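# Place cart's water bottle behind milk on third shelf

## Task

Take the water bottle from the cart and set it standing upright on the third shelf of the supply shelving (count the lowest shelf as number one), directly behind the milk bottle on that shelf, meaning further back from the shelf's front edge than the milk. Every other item already on that shelf must still be on it at the end, upright and not resting on another item. The bottle must not topple or be left leaning, and it must stay put with no help from the robot, so open the gripper and move the robot away before ending.

## Robot and tools

ROBOT. TidyBot++: a wheeled base about 0.54 m long, 0.50 m wide and 0.38 m tall, carrying one seven-joint arm with a two-finger gripper. The shoulder sits 0.12 m ahead of the base centre, 0.68 m up. Two cameras: base_camera (pinhole, 644x364 px, fixed on the base looking forward and down) and wrist_camera (fisheye, 644x476 px, looking along the hand).

FRAMES. Base frame: origin on the floor below the base centre, x forward, y left, z up, metres. hand_pose is reported in this frame; it is the midpoint between the finger pads, with its z axis running out along the fingers and its y axis the closing direction. Odometry frame is where the base frame was when the scene began; heading there is positive to the left, -3.142 to 3.142 rad.

execute_actions. Arguments: "actions", a list holding one action or nothing (empty list only reports state and images), and optional "cameras" (list of "base_camera", "wrist_camera" or "all"; omitted or null gives all, [] gives none). An action may contain:
- "base": exactly one key, each an offset from where the base currently is, not a pose. translate_m: metres, forward positive, -2 to 2. strafe_m: metres sideways, left positive, -2 to 2. rotate_rad: radians, counter-clockwise seen from above positive, -6.3 to 6.3. A move needing more than 8.667 s is refused.
- "joints": absolute targets, by name, in radians: joint_1_rad (any angle; arm yaw, positive is clockwise from above, opposite to rotate_rad), joint_2_rad (shoulder, -2.249 to 2.249), joint_3_rad (any angle), joint_4_rad (elbow, -2.579 to 2.579), joint_5_rad (any angle), joint_6_rad (wrist, -2.099 to 2.099), joint_7_rad (any angle; hand roll, with hand down positive is counter-clockwise from above, at 1.57 fingers open left/right). gripper_pos is a unitless 0 (open, about 85 mm gap) to 1 (closed); gap is roughly 85 x (1 - gripper_pos) mm. Unbounded joints go the short way, so turn them in steps under half a revolution. Done tolerances: ±0.039 for joints 1 to 4, ±0.056 for 5 to 7, ±0.03 for the gripper.
- "speeds": caps for this action only: translate_m and strafe_m 0.05 to 0.5 m/s, rotate_rad 0.1 to 1.57 rad/s (top of range is default).
Base and joint motions start together. Any unknown key or value out of range rejects the whole call. Anything left out of an action may keep pushing toward an earlier target.

ARM GEOMETRY. Upper arm 0.42 m, forearm 0.31 m, hand 0.31 m to the hand point. With joint_1_rad 0, joint_3_rad 3.14, joint_5_rad 0 (near the start), the arm moves in the base's x-z plane; tilt from vertical (forward positive) is joint_2 for the upper arm, joint_2 - joint_4 for the forearm, joint_2 - joint_4 - joint_6 for the hand. Reach ahead of the shoulder = sum of length x sin(tilt); height above it = sum of length x cos(tilt). A downward-pointing hand reaches at most about 0.94 m above the floor, and only near the base. The arm starts folded, hand down.

wait: {"seconds": 0 to 10}; commands nothing, returns state and images.
zoom_image: {"camera": "base_camera" or "wrist_camera", "region": [x0, y0, x1, y1]} in pixels of that camera's latest full image, top-left origin, at most 504x504.
read_manual: optional "section", only "licences"; returns licence text, no motion.
finished_scene: {"scene": current scene number}; irreversible, reports success. Only call it once the bottle stands by itself and the robot has backed away.

RESULTS. joint_positions and hand_pose give the arm state; base_odometry counts wheel rotation, so slipping looks like travel. base_tilt is in degrees, forward/right positive. base_status/joint_status per motion: "done"; "off_target" (stopped short, may still push); "contact_stop" or "time_out" (target dropped, holds in place). A blocked base may still read "done" having stopped short. "joint command not followed" with a "cause:" means a self-collision check refused the arm targets (gripper still moves); they may be retried later. Gripper at 1 reading "done" means empty hand; "off_target" means it closed on something. motor_effort is percent of maximum, bracket is the peak. on_its_own lists uncommanded motion. A stop in one call cancels the rest of that reply's moving calls.

PRACTICAL POINTS. Friction and load leave the hand 1-2 cm or more off target; correct by sending last command + (wanted - read), but when holding something never re-send the read angle (it sags). Trust the cameras over hand_pose. Closed fingertips reach about 20 mm beyond the hand point.

AVOID. Dropping, slamming or shoving objects; driving the base while the arm is caught high up (can tip the robot); pushing or pulling sideways on a raised hand; hitting the base with the arm ("ARM HIT"); torque faults (limits 104.5 N m joints 1-4, 51.3 N m joints 5-7; a fault freezes the arm 10 s); long heavy holds that heat motors (MOTOR HOT at 60 °C, OVER-TEMPERATURE FAULT at 75 °C). Loose objects may get brief outside nudges.

Each tool is called after "Call:" by a JSON object that holds its "op" and its "data".

## Session

Call:
{"op": "execute_actions", "data": {"actions": []}}

Scene clock: 0.00 s.
base_odometry: x=+0.000 y=+0.000 heading=+0.000 (m, m, rad; odometry frame)
base_tilt: forward=-0.2 right=+0.4 (deg)
base_status: not commanded
joint_positions: joint_1_rad=+0.004 joint_2_rad=-0.339 joint_3_rad=+3.156 joint_4_rad=-2.520 joint_5_rad=+0.000 joint_6_rad=-0.845 joint_7_rad=+1.549 gripper_pos=+0.000
joint_status: not commanded
motor_effort: joint_1_rad=-1 joint_2_rad=-2 joint_3_rad=+0 joint_4_rad=+15 joint_5_rad=-1 joint_6_rad=+1 joint_7_rad=+0 (%)
hand_pose: x=+0.2728 y=-0.0010 z=+0.5894 quat_wxyz=(-0.003, +0.998, -0.020, +0.058) (m; base frame)
pictures: base_camera, wrist_camera
Images, in order (width x height): base_camera 644x364, wrist_camera 644x476.

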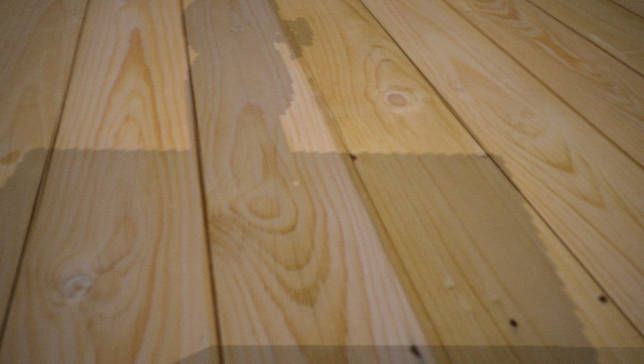

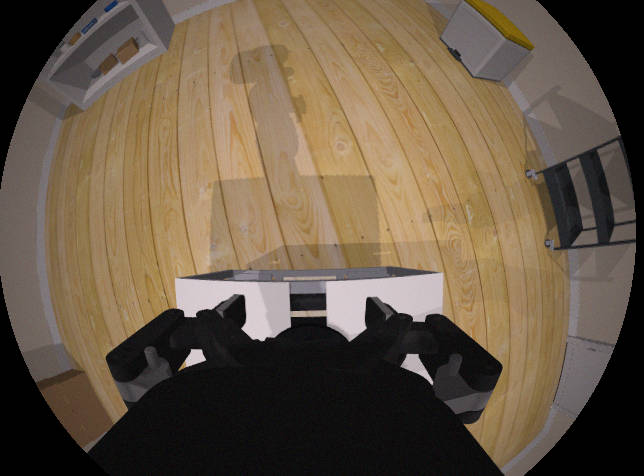

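Call:
{"op": "execute_actions", "data": {"actions": [{"base":{"rotate_rad":-1.4},"joints":{"joint_6_rad":0.2}}]}}

Scene clock: 3.07 s.
base_odometry: x=+0.000 y=+0.000 heading=-1.400 (m, m, rad; odometry frame)
base_tilt: forward=-0.2 right=+0.4 (deg)
base_status: done
joint_positions: joint_1_rad=+0.004 joint_2_rad=-0.339 joint_3_rad=+3.157 joint_4_rad=-2.517 joint_5_rad=+0.000 joint_6_rad=+0.193 joint_7_rad=+1.549 gripper_pos=+0.000
joint_status: all done
motor_effort: joint_1_rad=-1(2) joint_2_rad=-7(8) joint_3_rad=+0(1) joint_4_rad=+19(19) joint_5_rad=-1(0) joint_6_rad=+7(8) joint_7_rad=+0(0) (%)
hand_pose: x=+0.5223 y=-0.0065 z=+0.7742 quat_wxyz=(-0.003, +0.837, -0.018, +0.547) (m; base frame)
pictures: base_camera, wrist_camera
camera_calibration (this result's frames):
wrist_camera: T_world_to_cam=[[-0.0620863, -0.998042, 0.00759012, 0.0106034], [-0.406928, 0.0183688, -0.913275, 0.976367], [0.911348, -0.0597905, -0.407272, -0.022861], [0, 0, 0, 1]] pos_world=[0.418804, -0.00871893, 0.882301]
Images, in order (width x height): base_camera 644x364, wrist_camera 644x476.

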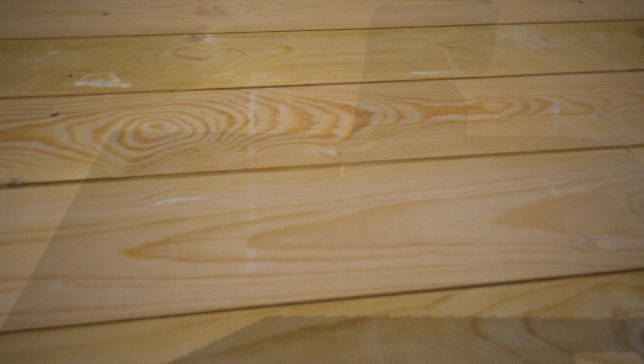

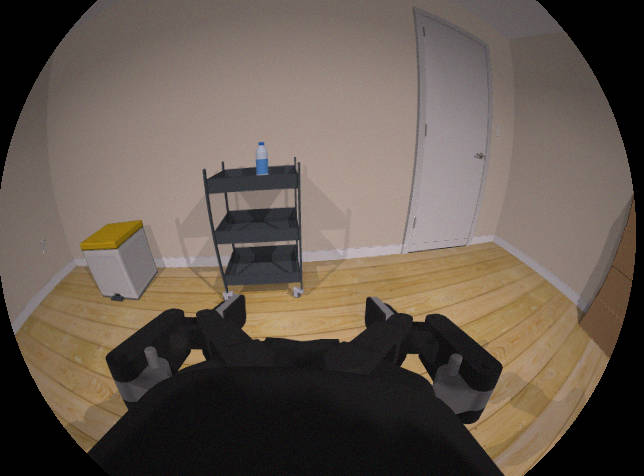

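Call:
{"op": "execute_actions", "data": {"actions": [{"base":{"rotate_rad":0.19}}], "cameras": []}}

Call:
{"op": "execute_actions", "data": {"actions": [{"base":{"translate_m":0.75},"joints":{"joint_6_rad":0.6}}], "cameras": ["wrist_camera"]}}

Scene clock: 5.90 s.
base_odometry: x=+0.000 y=+0.000 heading=-1.210 (m, m, rad; odometry frame)
base_tilt: forward=-0.2 right=+0.4 (deg)
base_status: done
joint_positions: joint_1_rad=+0.004 joint_2_rad=-0.339 joint_3_rad=+3.156 joint_4_rad=-2.517 joint_5_rad=+0.000 joint_6_rad=+0.193 joint_7_rad=+1.549 gripper_pos=+0.000
joint_status: not commanded
motor_effort: joint_1_rad=+0(0) joint_2_rad=-7(7) joint_3_rad=-1(1) joint_4_rad=+19(19) joint_5_rad=+0(1) joint_6_rad=+8(8) joint_7_rad=+0(0) (%)
hand_pose: x=+0.5223 y=-0.0064 z=+0.7742 quat_wxyz=(-0.003, +0.837, -0.018, +0.547) (m; base frame)
pictures: none
No camera images: the call's "cameras" was empty. Leave "cameras" out to get every camera's image.

Scene clock: 8.77 s.
base_odometry: x=+0.264 y=-0.702 heading=-1.211 (m, m, rad; odometry frame)
base_tilt: forward=-0.2 right=+0.4 (deg)
base_status: done
joint_positions: joint_1_rad=+0.004 joint_2_rad=-0.340 joint_3_rad=+3.156 joint_4_rad=-2.520 joint_5_rad=+0.000 joint_6_rad=+0.591 joint_7_rad=+1.549 gripper_pos=+0.000
joint_status: all done
motor_effort: joint_1_rad=-1(2) joint_2_rad=-8(11) joint_3_rad=+0(0) joint_4_rad=+20(22) joint_5_rad=-1(1) joint_6_rad=+8(8) joint_7_rad=+0(0) (%)
hand_pose: x=+0.5479 y=-0.0075 z=+0.8934 quat_wxyz=(-0.003, +0.713, -0.016, +0.701) (m; base frame)
pictures: wrist_camera
camera_calibration (this result's frames):
wrist_camera: T_world_to_cam=[[-0.0633781, -0.997937, -0.0102765, 0.0269701], [-0.0226607, 0.0117335, -0.999674, 0.962209], [0.997732, -0.0631246, -0.0233576, -0.387991], [0, 0, 0, 1]] pos_world=[0.410624, -0.00886741, 0.95311]
Images, in order (width x height): wrist_camera 644x476.

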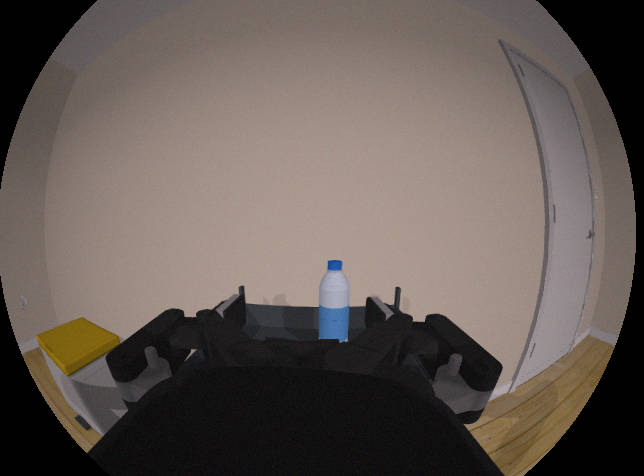

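Call:
{"op": "execute_actions", "data": {"actions": [{"base":{"strafe_m":-0.05},"joints":{"joint_2_rad":0.35,"joint_4_rad":-2.184,"joint_6_rad":0.963}}], "cameras": ["wrist_camera"]}}

Scene clock: 14.63 s.
base_odometry: x=+0.217 y=-0.720 heading=-1.211 (m, m, rad; odometry frame)
base_tilt: forward=-0.1 right=+0.4 (deg)
base_status: done
joint_positions: joint_1_rad=+0.004 joint_2_rad=+0.340 joint_3_rad=+3.157 joint_4_rad=-2.198 joint_5_rad=+0.000 joint_6_rad=+0.932 joint_7_rad=+1.549 gripper_pos=+0.000
joint_status: all done
motor_effort: joint_1_rad=-1(1) joint_2_rad=-31(33) joint_3_rad=+0(1) joint_4_rad=+16(20) joint_5_rad=+0(0) joint_6_rad=+9(8) joint_7_rad=+0(0) (%)
hand_pose: x=+0.7489 y=-0.0097 z=+0.8082 quat_wxyz=(+0.001, +0.720, -0.013, +0.694) (m; base frame)
pictures: wrist_camera
camera_calibration (this result's frames):
wrist_camera: T_world_to_cam=[[-0.0638285, -0.997961, 0.000627391, 0.0281788], [-0.041528, 0.00202796, -0.999135, 0.895196], [0.997096, -0.0637993, -0.0415727, -0.575508], [0, 0, 0, 1]] pos_world=[0.612812, -0.0104112, 0.870478]
Images, in order (width x height): wrist_camera 644x476.

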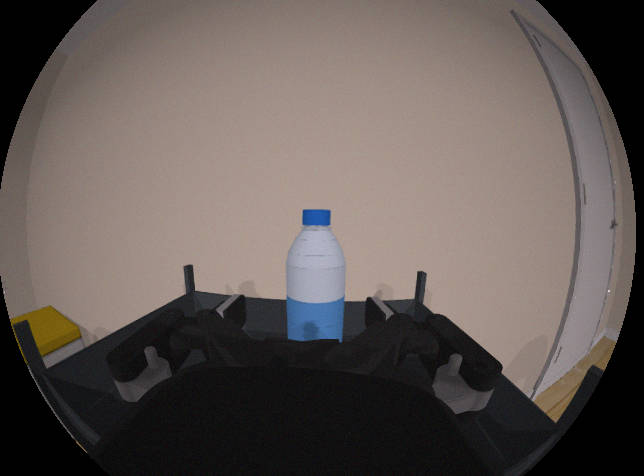

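Call:
{"op": "execute_actions", "data": {"actions": [{"base":{"translate_m":0.11}}], "cameras": ["wrist_camera"]}}

Scene clock: 16.73 s.
base_odometry: x=+0.256 y=-0.823 heading=-1.211 (m, m, rad; odometry frame)
base_tilt: forward=-0.1 right=+0.4 (deg)
base_status: done
joint_positions: joint_1_rad=+0.004 joint_2_rad=+0.345 joint_3_rad=+3.157 joint_4_rad=-2.191 joint_5_rad=+0.000 joint_6_rad=+0.934 joint_7_rad=+1.549 gripper_pos=+0.000
joint_status: not commanded
motor_effort: joint_1_rad=-1(1) joint_2_rad=-31(34) joint_3_rad=-1(1) joint_4_rad=+15(17) joint_5_rad=-1(2) joint_6_rad=+8(9) joint_7_rad=+0(0) (%)
hand_pose: x=+0.7515 y=-0.0097 z=+0.8092 quat_wxyz=(+0.001, +0.718, -0.013, +0.696) (m; base frame)
pictures: wrist_camera
camera_calibration (this result's frames):
wrist_camera: T_world_to_cam=[[-0.0637833, -0.997964, 0.000501011, 0.0283925], [-0.0371824, 0.00187477, -0.999307, 0.893213], [0.997271, -0.0637577, -0.0372263, -0.581661], [0, 0, 0, 1]] pos_world=[0.615096, -0.0104253, 0.870927]
Images, in order (width x height): wrist_camera 644x476.

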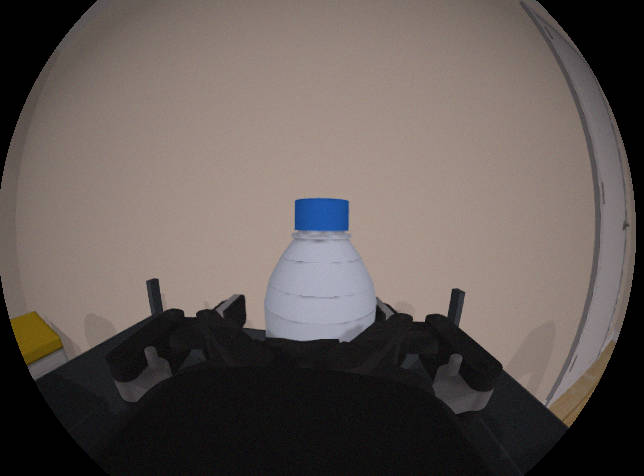

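Call:
{"op": "execute_actions", "data": {"actions": [{"joints":{"gripper_pos":1}}], "cameras": ["wrist_camera"]}}

Scene clock: 18.27 s.
base_odometry: x=+0.256 y=-0.823 heading=-1.211 (m, m, rad; odometry frame)
base_tilt: forward=-0.1 right=+0.4 (deg)
base_status: not commanded
joint_positions: joint_1_rad=+0.005 joint_2_rad=+0.345 joint_3_rad=+3.157 joint_4_rad=-2.191 joint_5_rad=+0.000 joint_6_rad=+0.938 joint_7_rad=+1.549 gripper_pos=+0.288
joint_status: gripper_pos off_target (ended at +0.288, target +1.000)
motor_effort: joint_1_rad=-1(3) joint_2_rad=-31(32) joint_3_rad=-1(2) joint_4_rad=+16(17) joint_5_rad=+0(0) joint_6_rad=+8(9) joint_7_rad=+0(1) (%)
hand_pose: x=+0.7516 y=-0.0103 z=+0.8105 quat_wxyz=(+0.001, +0.717, -0.013, +0.697) (m; base frame)
pictures: wrist_camera
camera_calibration (this result's frames):
wrist_camera: T_world_to_cam=[[-0.0648188, -0.997897, 0.000353707, 0.0286411], [-0.0331885, 0.00180152, -0.999447, 0.891662], [0.997345, -0.0647948, -0.0332354, -0.585109], [0, 0, 0, 1]] pos_world=[0.615005, -0.0109375, 0.871713]
Images, in order (width x height): wrist_camera 644x476.

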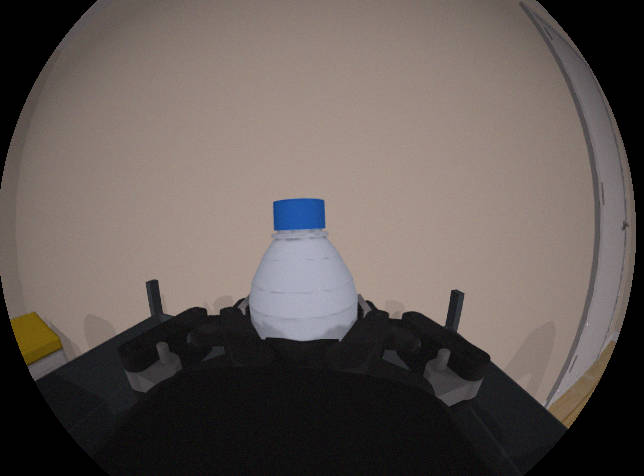

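Call:
{"op": "execute_actions", "data": {"actions": [{"joints":{"joint_2_rad":0.2,"joint_4_rad":-2.15,"joint_6_rad":0.78}}], "cameras": []}}

Call:
{"op": "execute_actions", "data": {"actions": [{"base":{"translate_m":-0.4}}], "cameras": []}}

Call:
{"op": "execute_actions", "data": {"actions": [{"base":{"rotate_rad":1.9}}], "cameras": ["wrist_camera"]}}

Scene clock: 21.00 s.
base_odometry: x=+0.256 y=-0.823 heading=-1.211 (m, m, rad; odometry frame)
base_tilt: forward=-0.1 right=+0.4 (deg)
base_status: not commanded
joint_positions: joint_1_rad=+0.005 joint_2_rad=+0.242 joint_3_rad=+3.157 joint_4_rad=-2.186 joint_5_rad=+0.000 joint_6_rad=+0.783 joint_7_rad=+1.549 gripper_pos=+0.288
joint_status: joint_2_rad off_target (ended at +0.242, target +0.200); the others done
motor_effort: joint_1_rad=+0(1) joint_2_rad=-35(38) joint_3_rad=+0(1) joint_4_rad=+21(22) joint_5_rad=-1(1) joint_6_rad=+12(13) joint_7_rad=+0(0) (%)
hand_pose: x=+0.7362 y=-0.0105 z=+0.8294 quat_wxyz=(+0.001, +0.733, -0.014, +0.680) (m; base frame)
pictures: none
No camera images: the call's "cameras" was empty. Leave "cameras" out to get every camera's image.

Scene clock: 23.27 s.
base_odometry: x=+0.115 y=-0.449 heading=-1.211 (m, m, rad; odometry frame)
base_tilt: forward=-0.1 right=+0.4 (deg)
base_status: done
joint_positions: joint_1_rad=+0.005 joint_2_rad=+0.222 joint_3_rad=+3.157 joint_4_rad=-2.181 joint_5_rad=+0.000 joint_6_rad=+0.777 joint_7_rad=+1.549 gripper_pos=+0.291
joint_status: not commanded
motor_effort: joint_1_rad=-2(4) joint_2_rad=-35(39) joint_3_rad=+0(3) joint_4_rad=+22(24) joint_5_rad=-1(3) joint_6_rad=+13(13) joint_7_rad=+0(0) (%)
hand_pose: x=+0.7343 y=-0.0100 z=+0.8427 quat_wxyz=(+0.000, +0.726, -0.014, +0.687) (m; base frame)
pictures: none
No camera images: the call's "cameras" was empty. Leave "cameras" out to get every camera's image.

Scene clock: 25.93 s.
base_odometry: x=+0.114 y=-0.449 heading=+0.689 (m, m, rad; odometry frame)
base_tilt: forward=-0.1 right=+0.4 (deg)
base_status: done
joint_positions: joint_1_rad=+0.001 joint_2_rad=+0.226 joint_3_rad=+3.154 joint_4_rad=-2.178 joint_5_rad=+0.000 joint_6_rad=+0.777 joint_7_rad=+1.549 gripper_pos=+0.291
joint_status: not commanded
motor_effort: joint_1_rad=-1(2) joint_2_rad=-35(37) joint_3_rad=-1(3) joint_4_rad=+22(22) joint_5_rad=+0(3) joint_6_rad=+12(13) joint_7_rad=+0(0) (%)
hand_pose: x=+0.7355 y=-0.0059 z=+0.8421 quat_wxyz=(-0.002, +0.726, -0.012, +0.687) (m; base frame)
pictures: wrist_camera
camera_calibration (this result's frames):
wrist_camera: T_world_to_cam=[[-0.0577917, -0.998328, -0.000897136, 0.0279506], [-0.0609196, 0.0044235, -0.998133, 0.941923], [0.996468, -0.0576292, -0.0610734, -0.543602], [0, 0, 0, 1]] pos_world=[0.600679, -0.00759002, 0.90699]
Images, in order (width x height): wrist_camera 644x476.

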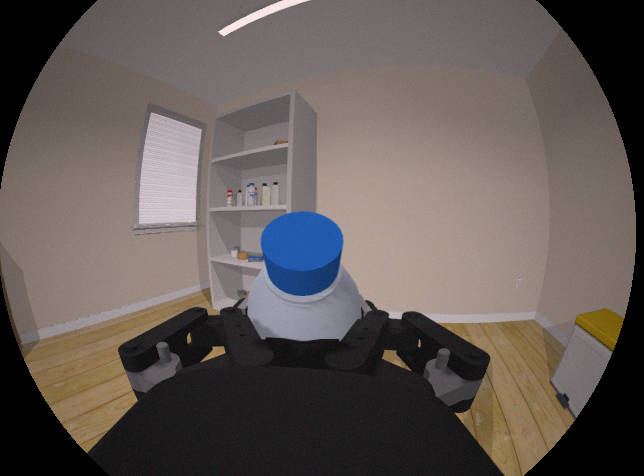

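Call:
{"op": "execute_actions", "data": {"actions": [{"base":{"rotate_rad":0.27}}], "cameras": []}}

Call:
{"op": "execute_actions", "data": {"actions": [{"base":{"translate_m":1.0}}]}}

Scene clock: 28.67 s.
base_odometry: x=+0.114 y=-0.449 heading=+0.958 (m, m, rad; odometry frame)
base_tilt: forward=-0.1 right=+0.4 (deg)
base_status: done
joint_positions: joint_1_rad=+0.000 joint_2_rad=+0.226 joint_3_rad=+3.151 joint_4_rad=-2.178 joint_5_rad=+0.000 joint_6_rad=+0.777 joint_7_rad=+1.549 gripper_pos=+0.291
joint_status: not commanded
motor_effort: joint_1_rad=-1(3) joint_2_rad=-35(35) joint_3_rad=-1(3) joint_4_rad=+22(22) joint_5_rad=-1(2) joint_6_rad=+12(13) joint_7_rad=+0(0) (%)
hand_pose: x=+0.7355 y=-0.0038 z=+0.8421 quat_wxyz=(-0.004, +0.726, -0.010, +0.687) (m; base frame)
pictures: none
No camera images: the call's "cameras" was empty. Leave "cameras" out to get every camera's image.

Scene clock: 32.07 s.
base_odometry: x=+0.688 y=+0.370 heading=+0.959 (m, m, rad; odometry frame)
base_tilt: forward=-0.1 right=+0.4 (deg)
base_status: done
joint_positions: joint_1_rad=+0.000 joint_2_rad=+0.227 joint_3_rad=+3.151 joint_4_rad=-2.178 joint_5_rad=+0.000 joint_6_rad=+0.776 joint_7_rad=+1.549 gripper_pos=+0.291
joint_status: not commanded
motor_effort: joint_1_rad=-1(2) joint_2_rad=-35(38) joint_3_rad=-1(1) joint_4_rad=+22(24) joint_5_rad=-1(1) joint_6_rad=+12(14) joint_7_rad=+0(0) (%)
hand_pose: x=+0.7357 y=-0.0038 z=+0.8411 quat_wxyz=(-0.004, +0.727, -0.010, +0.686) (m; base frame)
pictures: base_camera, wrist_camera
camera_calibration (this result's frames):
wrist_camera: T_world_to_cam=[[-0.0542518, -0.998526, -0.00134374, 0.0278251], [-0.0630904, 0.00477085, -0.997996, 0.942413], [0.996532, -0.0540583, -0.0632563, -0.541888], [0, 0, 0, 1]] pos_world=[0.600976, -0.00600553, 0.906284]
Images, in order (width x height): base_camera 644x364, wrist_camera 644x476.

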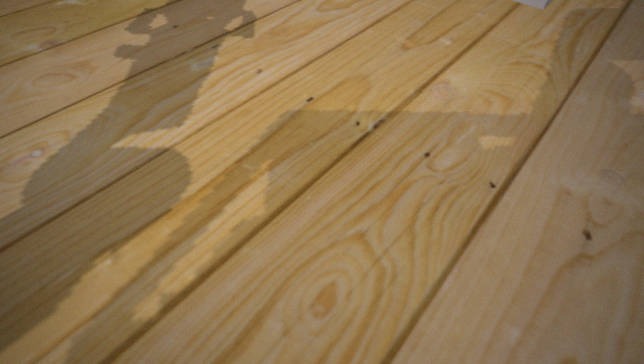

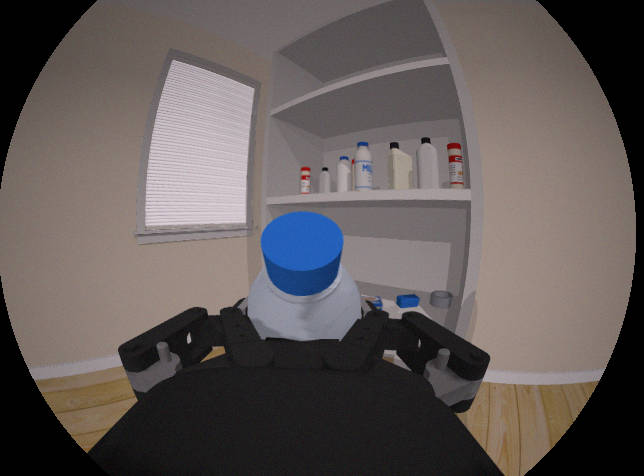

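Call:
{"op": "execute_actions", "data": {"actions": [{"base":{"translate_m":-0.25}}], "cameras": []}}

Call:
{"op": "execute_actions", "data": {"actions": [{"base":{"rotate_rad":-0.3}}]}}

Scene clock: 35.27 s.
base_odometry: x=+0.545 y=+0.165 heading=+0.960 (m, m, rad; odometry frame)
base_tilt: forward=-0.1 right=+0.4 (deg)
base_status: done
joint_positions: joint_1_rad=+0.000 joint_2_rad=+0.228 joint_3_rad=+3.152 joint_4_rad=-2.179 joint_5_rad=+0.000 joint_6_rad=+0.776 joint_7_rad=+1.549 gripper_pos=+0.291
joint_status: not commanded
motor_effort: joint_1_rad=-1(5) joint_2_rad=-35(38) joint_3_rad=+0(4) joint_4_rad=+22(24) joint_5_rad=-1(1) joint_6_rad=+13(13) joint_7_rad=+0(0) (%)
hand_pose: x=+0.7357 y=-0.0046 z=+0.8401 quat_wxyz=(-0.003, +0.728, -0.011, +0.686) (m; base frame)
pictures: none
No camera images: the call's "cameras" was empty. Leave "cameras" out to get every camera's image.

Scene clock: 36.67 s.
base_odometry: x=+0.545 y=+0.165 heading=+0.660 (m, m, rad; odometry frame)
base_tilt: forward=-0.1 right=+0.4 (deg)
base_status: done
joint_positions: joint_1_rad=+0.009 joint_2_rad=+0.228 joint_3_rad=+3.161 joint_4_rad=-2.179 joint_5_rad=+0.000 joint_6_rad=+0.776 joint_7_rad=+1.549 gripper_pos=+0.291
joint_status: not commanded
motor_effort: joint_1_rad=-1(5) joint_2_rad=-35(35) joint_3_rad=-1(4) joint_4_rad=+22(22) joint_5_rad=-1(3) joint_6_rad=+13(13) joint_7_rad=+0(0) (%)
hand_pose: x=+0.7357 y=-0.0151 z=+0.8401 quat_wxyz=(+0.004, +0.728, -0.017, +0.686) (m; base frame)
pictures: base_camera, wrist_camera
camera_calibration (this result's frames):
wrist_camera: T_world_to_cam=[[-0.0732266, -0.997315, 0.00104843, 0.0284492], [-0.0646675, 0.00369908, -0.9979, 0.942565], [0.995217, -0.0731406, -0.0647647, -0.540595], [0, 0, 0, 1]] pos_world=[0.601046, -0.0146532, 0.905544]
Images, in order (width x height): base_camera 644x364, wrist_camera 644x476.

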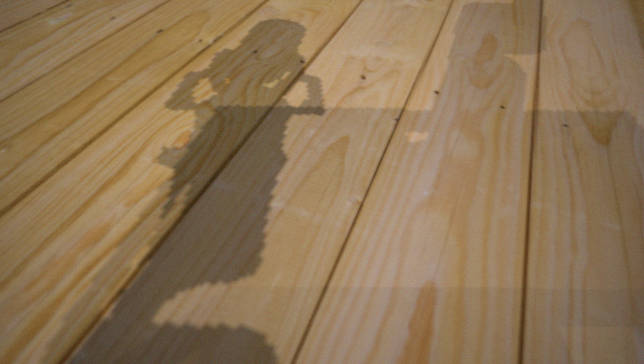

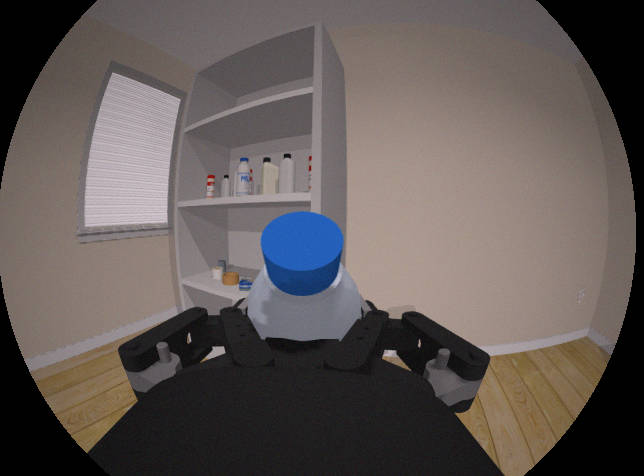

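Call:
{"op": "execute_actions", "data": {"actions": [{"base":{"rotate_rad":-0.66}}], "cameras": []}}

Call:
{"op": "execute_actions", "data": {"actions": [{"base":{"strafe_m":1.2}}]}}

Scene clock: 43.67 s.
base_odometry: x=+0.545 y=+0.165 heading=+0.001 (m, m, rad; odometry frame)
base_tilt: forward=-0.1 right=+0.4 (deg)
base_status: done
joint_positions: joint_1_rad=+0.012 joint_2_rad=+0.228 joint_3_rad=+3.164 joint_4_rad=-2.179 joint_5_rad=+0.000 joint_6_rad=+0.776 joint_7_rad=+1.549 gripper_pos=+0.291
joint_status: not commanded
motor_effort: joint_1_rad=-1(5) joint_2_rad=-35(36) joint_3_rad=+0(4) joint_4_rad=+22(22) joint_5_rad=-1(1) joint_6_rad=+13(13) joint_7_rad=+0(0) (%)
hand_pose: x=+0.7356 y=-0.0184 z=+0.8401 quat_wxyz=(+0.006, +0.728, -0.018, +0.686) (m; base frame)
pictures: none
No camera images: the call's "cameras" was empty. Leave "cameras" out to get every camera's image.

Scene clock: 47.47 s.
base_odometry: x=+0.545 y=+1.365 heading=+0.000 (m, m, rad; odometry frame)
base_tilt: forward=-0.1 right=+0.4 (deg)
base_status: done
joint_positions: joint_1_rad=+0.006 joint_2_rad=+0.228 joint_3_rad=+3.161 joint_4_rad=-2.179 joint_5_rad=+0.000 joint_6_rad=+0.776 joint_7_rad=+1.549 gripper_pos=+0.291
joint_status: not commanded
motor_effort: joint_1_rad=+0(4) joint_2_rad=-35(36) joint_3_rad=-1(3) joint_4_rad=+22(22) joint_5_rad=+0(1) joint_6_rad=+12(13) joint_7_rad=+0(0) (%)
hand_pose: x=+0.7357 y=-0.0133 z=+0.8401 quat_wxyz=(+0.003, +0.728, -0.016, +0.686) (m; base frame)
pictures: base_camera, wrist_camera
camera_calibration (this result's frames):
wrist_camera: T_world_to_cam=[[-0.0701879, -0.997533, 0.000936559, 0.0281636], [-0.0646783, 0.00361396, -0.9979, 0.942567], [0.995435, -0.0701011, -0.0647725, -0.54061], [0, 0, 0, 1]] pos_world=[0.601082, -0.0132097, 0.905545]
Images, in order (width x height): base_camera 644x364, wrist_camera 644x476.

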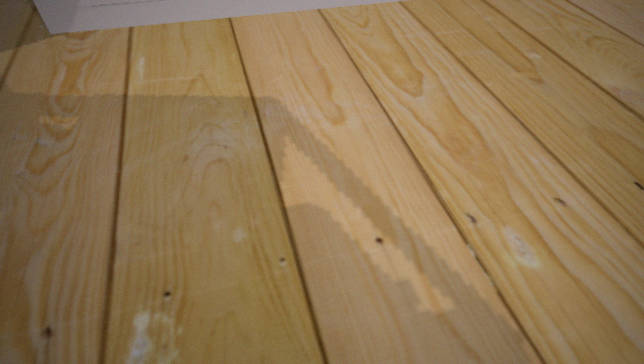

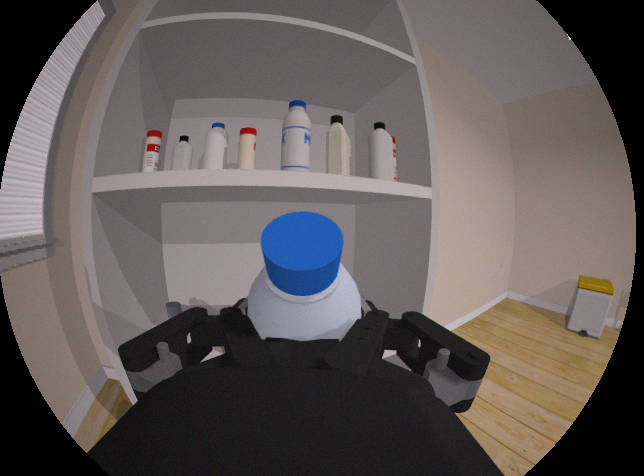

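Call:
{"op": "execute_actions", "data": {"actions": [{"base":{"rotate_rad":0.255}}]}}

Scene clock: 56.57 s.
base_odometry: x=+0.545 y=+1.366 heading=+0.255 (m, m, rad; odometry frame)
base_tilt: forward=-0.1 right=+0.4 (deg)
base_status: done
joint_positions: joint_1_rad=+0.000 joint_2_rad=+0.228 joint_3_rad=+3.152 joint_4_rad=-2.179 joint_5_rad=+0.000 joint_6_rad=+0.776 joint_7_rad=+1.549 gripper_pos=+0.291
joint_status: not commanded
motor_effort: joint_1_rad=-1(3) joint_2_rad=-35(35) joint_3_rad=-1(3) joint_4_rad=+22(22) joint_5_rad=-1(3) joint_6_rad=+13(13) joint_7_rad=+0(0) (%)
hand_pose: x=+0.7357 y=-0.0041 z=+0.8401 quat_wxyz=(-0.003, +0.728, -0.011, +0.686) (m; base frame)
pictures: base_camera, wrist_camera
camera_calibration (this result's frames):
wrist_camera: T_world_to_cam=[[-0.0548954, -0.998491, -0.00117251, 0.0277753], [-0.0647362, 0.00473089, -0.997891, 0.942586], [0.996391, -0.0547037, -0.0648983, -0.54053], [0, 0, 0, 1]] pos_world=[0.601123, -0.00629486, 0.905552]
Images, in order (width x height): base_camera 644x364, wrist_camera 644x476.

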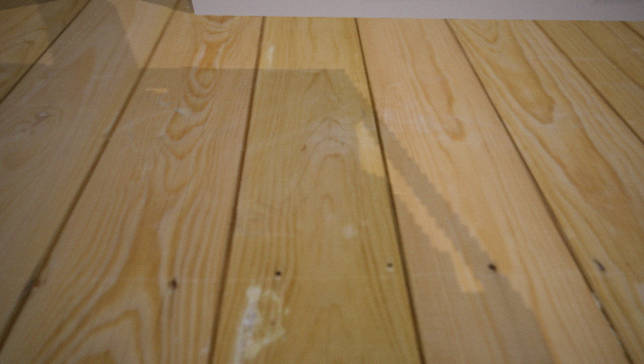

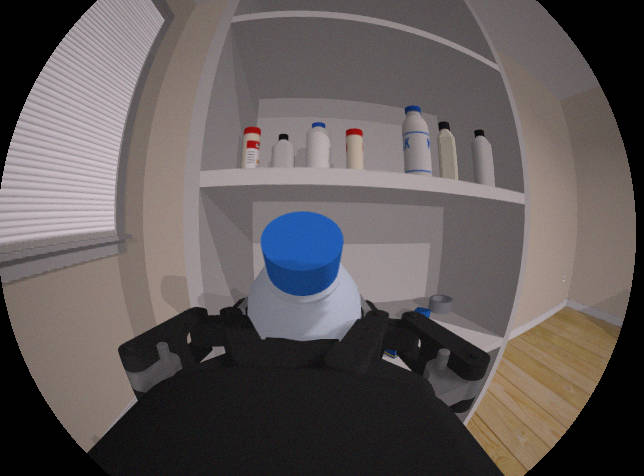

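Call:
{"op": "execute_actions", "data": {"actions": [{"joints":{"joint_2_rad":0.03,"joint_4_rad":-1.2,"joint_6_rad":-0.33}}], "cameras": ["wrist_camera"]}}

Scene clock: 60.80 s.
base_odometry: x=+0.545 y=+1.366 heading=+0.255 (m, m, rad; odometry frame)
base_tilt: forward=-0.1 right=+0.4 (deg)
base_status: not commanded
joint_positions: joint_1_rad=+0.000 joint_2_rad=+0.073 joint_3_rad=+3.152 joint_4_rad=-1.239 joint_5_rad=+0.000 joint_6_rad=-0.329 joint_7_rad=+1.549 gripper_pos=+0.291
joint_status: joint_2_rad off_target (ended at +0.073, target +0.030); the others done
motor_effort: joint_1_rad=-1(1) joint_2_rad=-35(41) joint_3_rad=+0(0) joint_4_rad=+28(28) joint_5_rad=+0(1) joint_6_rad=+13(13) joint_7_rad=+0(0) (%)
hand_pose: x=+0.7642 y=-0.0046 z=+1.1602 quat_wxyz=(-0.004, +0.731, -0.011, +0.682) (m; base frame)
pictures: wrist_camera
camera_calibration (this result's frames):
wrist_camera: T_world_to_cam=[[-0.0552308, -0.998471, -0.00219012, 0.0307003], [-0.0752364, 0.00634894, -0.997146, 1.27101], [0.995635, -0.0549083, -0.075472, -0.535297], [0, 0, 0, 1]] pos_world=[0.630282, -0.00680845, 1.22705]
Images, in order (width x height): wrist_camera 644x476.

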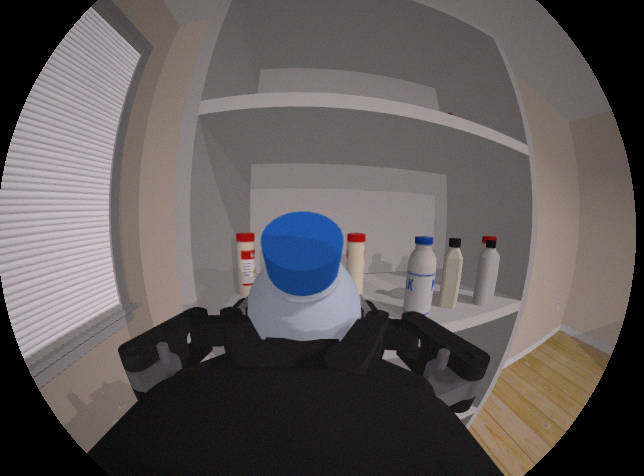

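Call:
{"op": "execute_actions", "data": {"actions": [{"base":{"strafe_m":-0.21},"joints":{"joint_2_rad":0.0,"joint_4_rad":-1.12,"joint_6_rad":-0.37}}], "cameras": ["wrist_camera"]}}

Scene clock: 69.33 s.
base_odometry: x=+0.598 y=+1.162 heading=+0.256 (m, m, rad; odometry frame)
base_tilt: forward=-0.1 right=+0.4 (deg)
base_status: done
joint_positions: joint_1_rad=+0.007 joint_2_rad=+0.040 joint_3_rad=+3.158 joint_4_rad=-1.159 joint_5_rad=+0.000 joint_6_rad=-0.369 joint_7_rad=+1.549 gripper_pos=+0.291
joint_status: joint_2_rad off_target (ended at +0.040, target +0.000); the others done
motor_effort: joint_1_rad=+0(2) joint_2_rad=-33(37) joint_3_rad=-1(2) joint_4_rad=+27(29) joint_5_rad=-1(1) joint_6_rad=+13(13) joint_7_rad=+0(0) (%)
hand_pose: x=+0.7400 y=-0.0126 z=+1.2176 quat_wxyz=(+0.001, +0.706, -0.016, +0.708) (m; base frame)
pictures: wrist_camera
camera_calibration (this result's frames):
wrist_camera: T_world_to_cam=[[-0.0682125, -0.997655, -0.00559126, 0.0352072], [-0.00202018, 0.00574243, -0.999981, 1.27574], [0.997669, -0.0681999, -0.00240715, -0.597914], [0, 0, 0, 1]] pos_world=[0.601499, -0.0129788, 1.27447]
Images, in order (width x height): wrist_camera 644x476.

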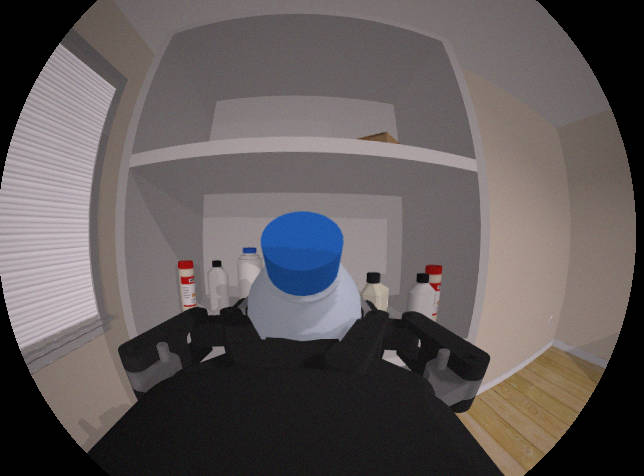

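Call:
{"op": "execute_actions", "data": {"actions": [{"base":{"translate_m":0.3},"speeds":{"translate_m":0.15}}]}}

Scene clock: 73.23 s.
base_odometry: x=+0.889 y=+1.238 heading=+0.256 (m, m, rad; odometry frame)
base_tilt: forward=-0.1 right=+0.4 (deg)
base_status: done
joint_positions: joint_1_rad=+0.007 joint_2_rad=+0.036 joint_3_rad=+3.158 joint_4_rad=-1.158 joint_5_rad=+0.000 joint_6_rad=-0.371 joint_7_rad=+1.549 gripper_pos=+0.291
joint_status: not commanded
motor_effort: joint_1_rad=-1(1) joint_2_rad=-32(36) joint_3_rad=+0(1) joint_4_rad=+27(28) joint_5_rad=+0(0) joint_6_rad=+13(13) joint_7_rad=+0(0) (%)
hand_pose: x=+0.7380 y=-0.0126 z=+1.2193 quat_wxyz=(+0.001, +0.705, -0.016, +0.709) (m; base frame)
pictures: base_camera, wrist_camera
camera_calibration (this result's frames):
wrist_camera: T_world_to_cam=[[-0.0682044, -0.997655, -0.00572036, 0.0352526], [-0.000383257, 0.00575991, -0.999983, 1.27628], [0.997671, -0.0682011, -0.000775209, -0.598003], [0, 0, 0, 1]] pos_world=[0.599504, -0.0129657, 1.27599]
Images, in order (width x height): base_camera 644x364, wrist_camera 644x476.

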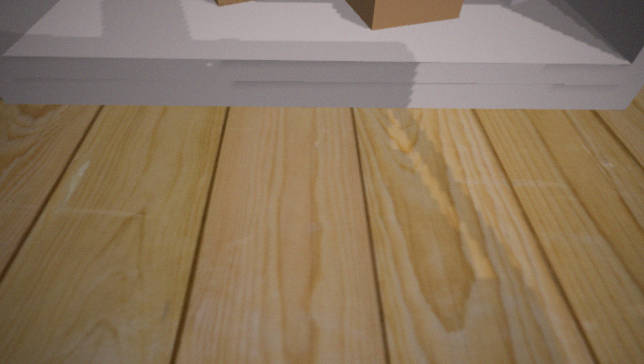

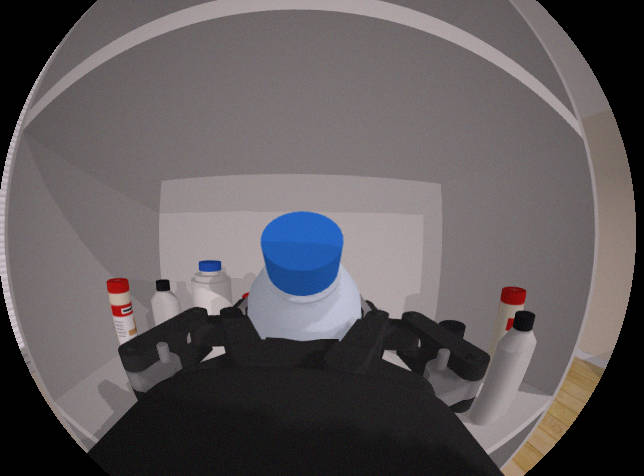

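Call:
{"op": "execute_actions", "data": {"actions": [{"base":{"translate_m":0.21},"speeds":{"translate_m":0.1}}], "cameras": ["wrist_camera"]}}

Scene clock: 77.63 s.
base_odometry: x=+1.092 y=+1.291 heading=+0.255 (m, m, rad; odometry frame)
base_tilt: forward=-0.1 right=+0.4 (deg)
base_status: done
joint_positions: joint_1_rad=+0.007 joint_2_rad=+0.035 joint_3_rad=+3.158 joint_4_rad=-1.158 joint_5_rad=+0.000 joint_6_rad=-0.372 joint_7_rad=+1.549 gripper_pos=+0.291
joint_status: not commanded
motor_effort: joint_1_rad=+0(2) joint_2_rad=-32(36) joint_3_rad=+0(2) joint_4_rad=+27(29) joint_5_rad=+0(1) joint_6_rad=+13(14) joint_7_rad=+0(0) (%)
hand_pose: x=+0.7375 y=-0.0126 z=+1.2198 quat_wxyz=(+0.001, +0.705, -0.016, +0.709) (m; base frame)
pictures: wrist_camera
camera_calibration (this result's frames):
wrist_camera: T_world_to_cam=[[-0.0682025, -0.997655, -0.00575279, 0.0352596], [-0.0000321878, 0.00576842, -0.999983, 1.27648], [0.997672, -0.0682011, -0.000425533, -0.597874], [0, 0, 0, 1]] pos_world=[0.598928, -0.012962, 1.27641]
Images, in order (width x height): wrist_camera 644x476.

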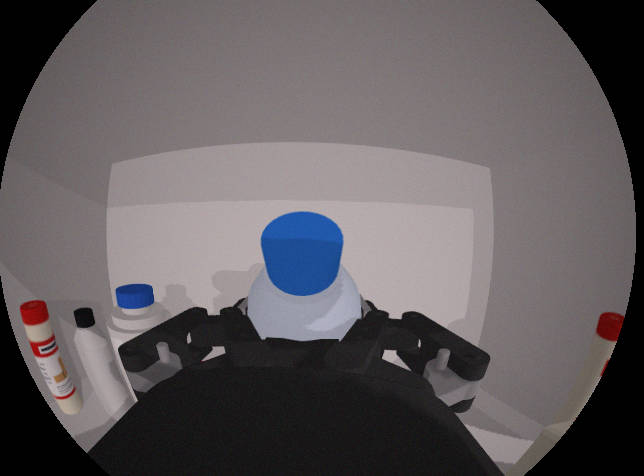

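Call:
{"op": "execute_actions", "data": {"actions": [{"joints":{"joint_2_rad":-0.005,"joint_4_rad":-1.27,"joint_6_rad":-0.43}}], "cameras": ["wrist_camera"]}}

Scene clock: 81.20 s.
base_odometry: x=+1.092 y=+1.291 heading=+0.255 (m, m, rad; odometry frame)
base_tilt: forward=-0.1 right=+0.4 (deg)
base_status: not commanded
joint_positions: joint_1_rad=+0.007 joint_2_rad=-0.002 joint_3_rad=+3.158 joint_4_rad=-1.245 joint_5_rad=-0.002 joint_6_rad=-0.402 joint_7_rad=+1.546 gripper_pos=+0.291
joint_status: all done
motor_effort: joint_1_rad=-1(1) joint_2_rad=-22(33) joint_3_rad=-1(2) joint_4_rad=+20(27) joint_5_rad=+0(5) joint_6_rad=+7(13) joint_7_rad=+1(6) (%)
hand_pose: x=+0.7263 y=-0.0125 z=+1.1807 quat_wxyz=(-0.001, +0.733, -0.018, +0.680) (m; base frame)
pictures: wrist_camera
camera_calibration (this result's frames):
wrist_camera: T_world_to_cam=[[-0.0681679, -0.997648, -0.00724613, 0.036163], [-0.079255, 0.0126552, -0.996774, 1.29124], [0.994521, -0.0673737, -0.0799312, -0.4905], [0, 0, 0, 1]] pos_world=[0.592615, -0.0133097, 1.24813]
Images, in order (width x height): wrist_camera 644x476.

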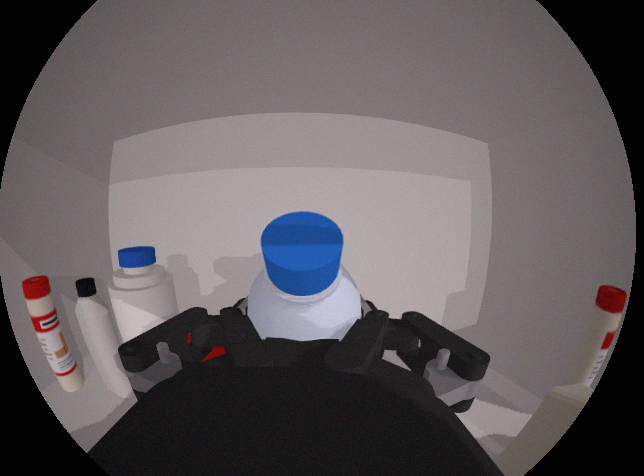

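Call:
{"op": "execute_actions", "data": {"actions": [{"joints":{"gripper_pos":0.1}}], "cameras": ["wrist_camera"]}}

Scene clock: 92.03 s.
base_odometry: x=+1.092 y=+1.291 heading=+0.255 (m, m, rad; odometry frame)
base_tilt: forward=-0.1 right=+0.4 (deg)
base_status: not commanded
joint_positions: joint_1_rad=+0.007 joint_2_rad=-0.013 joint_3_rad=+3.158 joint_4_rad=-1.261 joint_5_rad=-0.002 joint_6_rad=-0.402 joint_7_rad=+1.546 gripper_pos=+0.100
joint_status: all done
motor_effort: joint_1_rad=+0(2) joint_2_rad=-23(24) joint_3_rad=-1(2) joint_4_rad=+21(22) joint_5_rad=+0(2) joint_6_rad=+7(8) joint_7_rad=+0(1) (%)
hand_pose: x=+0.7221 y=-0.0125 z=+1.1779 quat_wxyz=(-0.001, +0.734, -0.018, +0.679) (m; base frame)
pictures: wrist_camera
camera_calibration (this result's frames):
wrist_camera: T_world_to_cam=[[-0.0681999, -0.997646, -0.00720935, 0.0358481], [-0.0839166, 0.0129369, -0.996389, 1.29096], [0.994136, -0.0673486, -0.0846014, -0.4808], [0, 0, 0, 1]] pos_world=[0.588758, -0.0133185, 1.24588]
Images, in order (width x height): wrist_camera 644x476.

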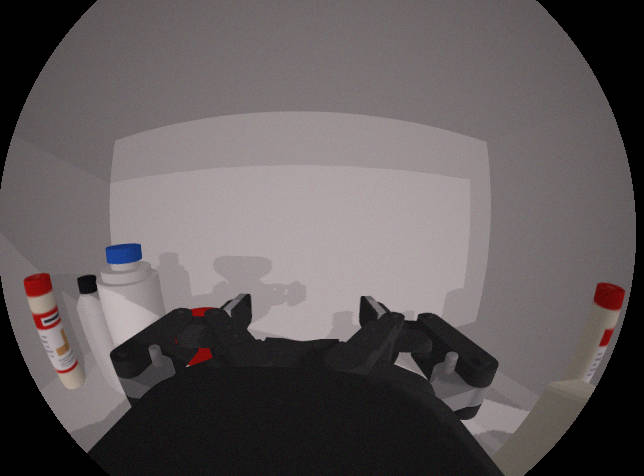

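Call:
{"op": "execute_actions", "data": {"actions": [{"joints":{"joint_2_rad":-0.03,"joint_4_rad":-1.1,"joint_6_rad":-0.5}}], "cameras": []}}

Call:
{"op": "execute_actions", "data": {"actions": [{"base":{"translate_m":-0.3},"joints":{"joint_6_rad":-0.9}}], "cameras": ["wrist_camera"]}}

Scene clock: 94.13 s.
base_odometry: x=+1.092 y=+1.291 heading=+0.255 (m, m, rad; odometry frame)
base_tilt: forward=-0.2 right=+0.4 (deg)
base_status: not commanded
joint_positions: joint_1_rad=+0.007 joint_2_rad=-0.024 joint_3_rad=+3.158 joint_4_rad=-1.107 joint_5_rad=-0.002 joint_6_rad=-0.469 joint_7_rad=+1.546 gripper_pos=+0.100
joint_status: all done
motor_effort: joint_1_rad=-2(1) joint_2_rad=-21(26) joint_3_rad=-1(1) joint_4_rad=+21(23) joint_5_rad=-1(0) joint_6_rad=+8(9) joint_7_rad=+0(0) (%)
hand_pose: x=+0.6979 y=-0.0120 z=+1.2559 quat_wxyz=(-0.002, +0.700, -0.017, +0.714) (m; base frame)
pictures: none
No camera images: the call's "cameras" was empty. Leave "cameras" out to get every camera's image.

Scene clock: 96.13 s.
base_odometry: x=+0.802 y=+1.215 heading=+0.256 (m, m, rad; odometry frame)
base_tilt: forward=-0.2 right=+0.4 (deg)
base_status: done
joint_positions: joint_1_rad=+0.007 joint_2_rad=-0.036 joint_3_rad=+3.158 joint_4_rad=-1.104 joint_5_rad=-0.002 joint_6_rad=-0.891 joint_7_rad=+1.546 gripper_pos=+0.100
joint_status: all done
motor_effort: joint_1_rad=+0(1) joint_2_rad=-21(26) joint_3_rad=+0(2) joint_4_rad=+20(23) joint_5_rad=+0(1) joint_6_rad=+8(8) joint_7_rad=-1(1) (%)
hand_pose: x=+0.6675 y=-0.0109 z=+1.1362 quat_wxyz=(-0.002, +0.830, -0.020, +0.558) (m; base frame)
pictures: wrist_camera
camera_calibration (this result's frames):
wrist_camera: T_world_to_cam=[[-0.0669193, -0.997736, 0.00670006, 0.0167156], [-0.382726, 0.0194673, -0.923657, 1.36173], [0.921435, -0.0643748, -0.383162, -0.0422192], [0, 0, 0, 1]] pos_world=[0.561191, -0.0125493, 1.24148]
Images, in order (width x height): wrist_camera 644x476.

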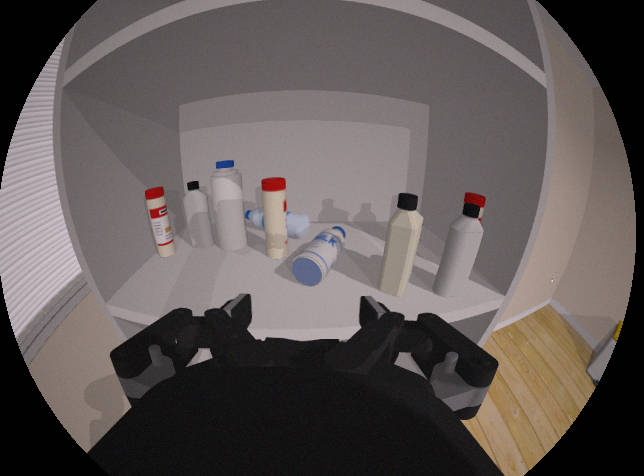

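Call:
{"op": "execute_actions", "data": {"actions": [{"joints":{"joint_1_rad":0.08,"joint_2_rad":0.252,"joint_4_rad":-0.648,"joint_6_rad":-1.10,"gripper_pos":0}}], "cameras": []}}

Call:
{"op": "execute_actions", "data": {"actions": [{"base":{"translate_m":0.25},"speeds":{"translate_m":0.15}}], "cameras": ["wrist_camera"]}}

Scene clock: 105.67 s.
base_odometry: x=+0.802 y=+1.215 heading=+0.256 (m, m, rad; odometry frame)
base_tilt: forward=-0.1 right=+0.4 (deg)
base_status: not commanded
joint_positions: joint_1_rad=+0.065 joint_2_rad=+0.243 joint_3_rad=+3.158 joint_4_rad=-0.663 joint_5_rad=-0.002 joint_6_rad=-1.069 joint_7_rad=+1.546 gripper_pos=+0.000
joint_status: all done
motor_effort: joint_1_rad=-1(1) joint_2_rad=-30(33) joint_3_rad=-1(1) joint_4_rad=+18(21) joint_5_rad=+0(1) joint_6_rad=+7(8) joint_7_rad=+0(0) (%)
hand_pose: x=+0.7521 y=-0.0477 z=+1.1615 quat_wxyz=(+0.016, +0.834, -0.043, +0.550) (m; base frame)
pictures: none
No camera images: the call's "cameras" was empty. Leave "cameras" out to get every camera's image.

Scene clock: 108.03 s.
base_odometry: x=+1.044 y=+1.278 heading=+0.255 (m, m, rad; odometry frame)
base_tilt: forward=-0.1 right=+0.4 (deg)
base_status: done
joint_positions: joint_1_rad=+0.068 joint_2_rad=+0.251 joint_3_rad=+3.158 joint_4_rad=-0.660 joint_5_rad=-0.002 joint_6_rad=-1.071 joint_7_rad=+1.546 gripper_pos=+0.000
joint_status: not commanded
motor_effort: joint_1_rad=-1(3) joint_2_rad=-32(35) joint_3_rad=-1(1) joint_4_rad=+19(20) joint_5_rad=-1(1) joint_6_rad=+7(8) joint_7_rad=+0(0) (%)
hand_pose: x=+0.7555 y=-0.0493 z=+1.1579 quat_wxyz=(+0.017, +0.835, -0.044, +0.548) (m; base frame)
pictures: wrist_camera
camera_calibration (this result's frames):
wrist_camera: T_world_to_cam=[[-0.126614, -0.991874, 0.0124607, 0.0229127], [-0.402192, 0.0398493, -0.914688, 1.42152], [0.906758, -0.120824, -0.40397, -0.0850635], [0, 0, 0, 1]] pos_world=[0.651757, -0.0441977, 1.2656]
Images, in order (width x height): wrist_camera 644x476.

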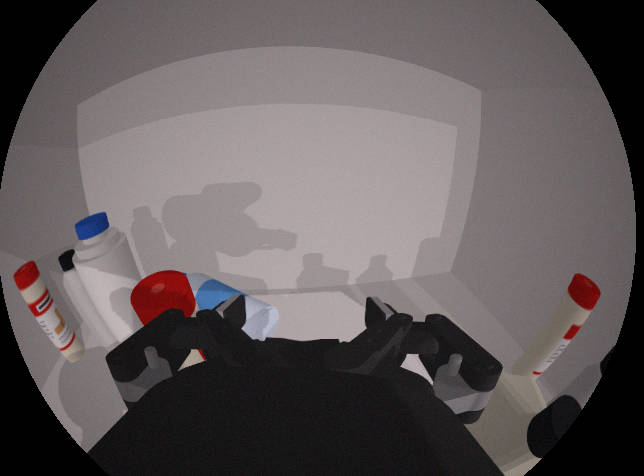

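Call:
{"op": "execute_actions", "data": {"actions": [{"joints":{"joint_6_rad":-1.5}}], "cameras": ["wrist_camera"]}}

Scene clock: 110.10 s.
base_odometry: x=+1.044 y=+1.278 heading=+0.255 (m, m, rad; odometry frame)
base_tilt: forward=-0.1 right=+0.4 (deg)
base_status: not commanded
joint_positions: joint_1_rad=+0.068 joint_2_rad=+0.251 joint_3_rad=+3.158 joint_4_rad=-0.655 joint_5_rad=-0.002 joint_6_rad=-1.489 joint_7_rad=+1.546 gripper_pos=+0.000
joint_status: all done
motor_effort: joint_1_rad=-2(0) joint_2_rad=-30(32) joint_3_rad=-1(1) joint_4_rad=+18(19) joint_5_rad=+0(1) joint_6_rad=+5(7) joint_7_rad=+0(0) (%)
hand_pose: x=+0.6809 y=-0.0435 z=+1.0546 quat_wxyz=(+0.012, +0.930, -0.049, +0.364) (m; base frame)
pictures: wrist_camera
camera_calibration (this result's frames):
wrist_camera: T_world_to_cam=[[-0.119014, -0.992448, 0.0297153, -0.00291911], [-0.734822, 0.0679139, -0.674852, 1.27155], [0.667737, -0.102152, -0.737355, 0.456767], [0, 0, 0, 1]] pos_world=[0.629014, -0.042593, 1.19499]
Images, in order (width x height): wrist_camera 644x476.

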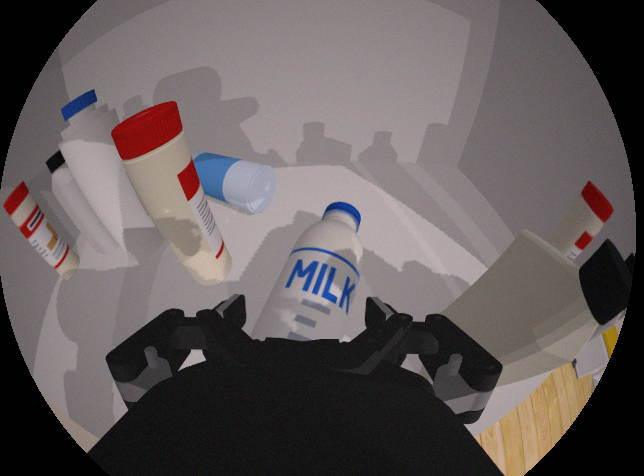

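Call:
{"op": "execute_actions", "data": {"actions": [{"base":{"translate_m":0.05},"speeds":{"translate_m":0.1}}], "cameras": []}}

Call:
{"op": "execute_actions", "data": {"actions": [{"joints":{"gripper_pos":1}}], "cameras": ["wrist_camera"]}}

Scene clock: 112.47 s.
base_odometry: x=+1.093 y=+1.290 heading=+0.255 (m, m, rad; odometry frame)
base_tilt: forward=-0.1 right=+0.4 (deg)
base_status: done
joint_positions: joint_1_rad=+0.068 joint_2_rad=+0.252 joint_3_rad=+3.158 joint_4_rad=-0.655 joint_5_rad=-0.002 joint_6_rad=-1.489 joint_7_rad=+1.546 gripper_pos=+0.000
joint_status: not commanded
motor_effort: joint_1_rad=-1(3) joint_2_rad=-30(34) joint_3_rad=+0(1) joint_4_rad=+18(19) joint_5_rad=+0(1) joint_6_rad=+5(6) joint_7_rad=+0(0) (%)
hand_pose: x=+0.6813 y=-0.0437 z=+1.0540 quat_wxyz=(+0.012, +0.930, -0.049, +0.364) (m; base frame)
pictures: none
No camera images: the call's "cameras" was empty. Leave "cameras" out to get every camera's image.

Scene clock: 113.57 s.
base_odometry: x=+1.093 y=+1.290 heading=+0.255 (m, m, rad; odometry frame)
base_tilt: forward=-0.1 right=+0.4 (deg)
base_status: not commanded
joint_positions: joint_1_rad=+0.071 joint_2_rad=+0.229 joint_3_rad=+3.158 joint_4_rad=-0.631 joint_5_rad=-0.002 joint_6_rad=-1.484 joint_7_rad=+1.546 gripper_pos=+0.999
joint_status: all done
motor_effort: joint_1_rad=-2(1) joint_2_rad=-23(30) joint_3_rad=-1(2) joint_4_rad=+13(18) joint_5_rad=-1(1) joint_6_rad=+3(6) joint_7_rad=+0(0) (%)
hand_pose: x=+0.6741 y=-0.0449 z=+1.0792 quat_wxyz=(+0.013, +0.920, -0.050, +0.388) (m; base frame)
pictures: wrist_camera
camera_calibration (this result's frames):
wrist_camera: T_world_to_cam=[[-0.123826, -0.991923, 0.0274867, -0.000235041], [-0.69908, 0.0675433, -0.711846, 1.29909], [0.70424, -0.10736, -0.701797, 0.416063], [0, 0, 0, 1]] pos_world=[0.615127, -0.0433091, 1.21675]
Images, in order (width x height): wrist_camera 644x476.

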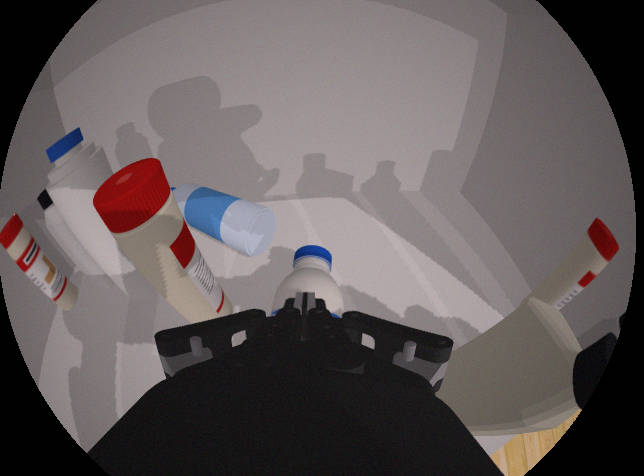

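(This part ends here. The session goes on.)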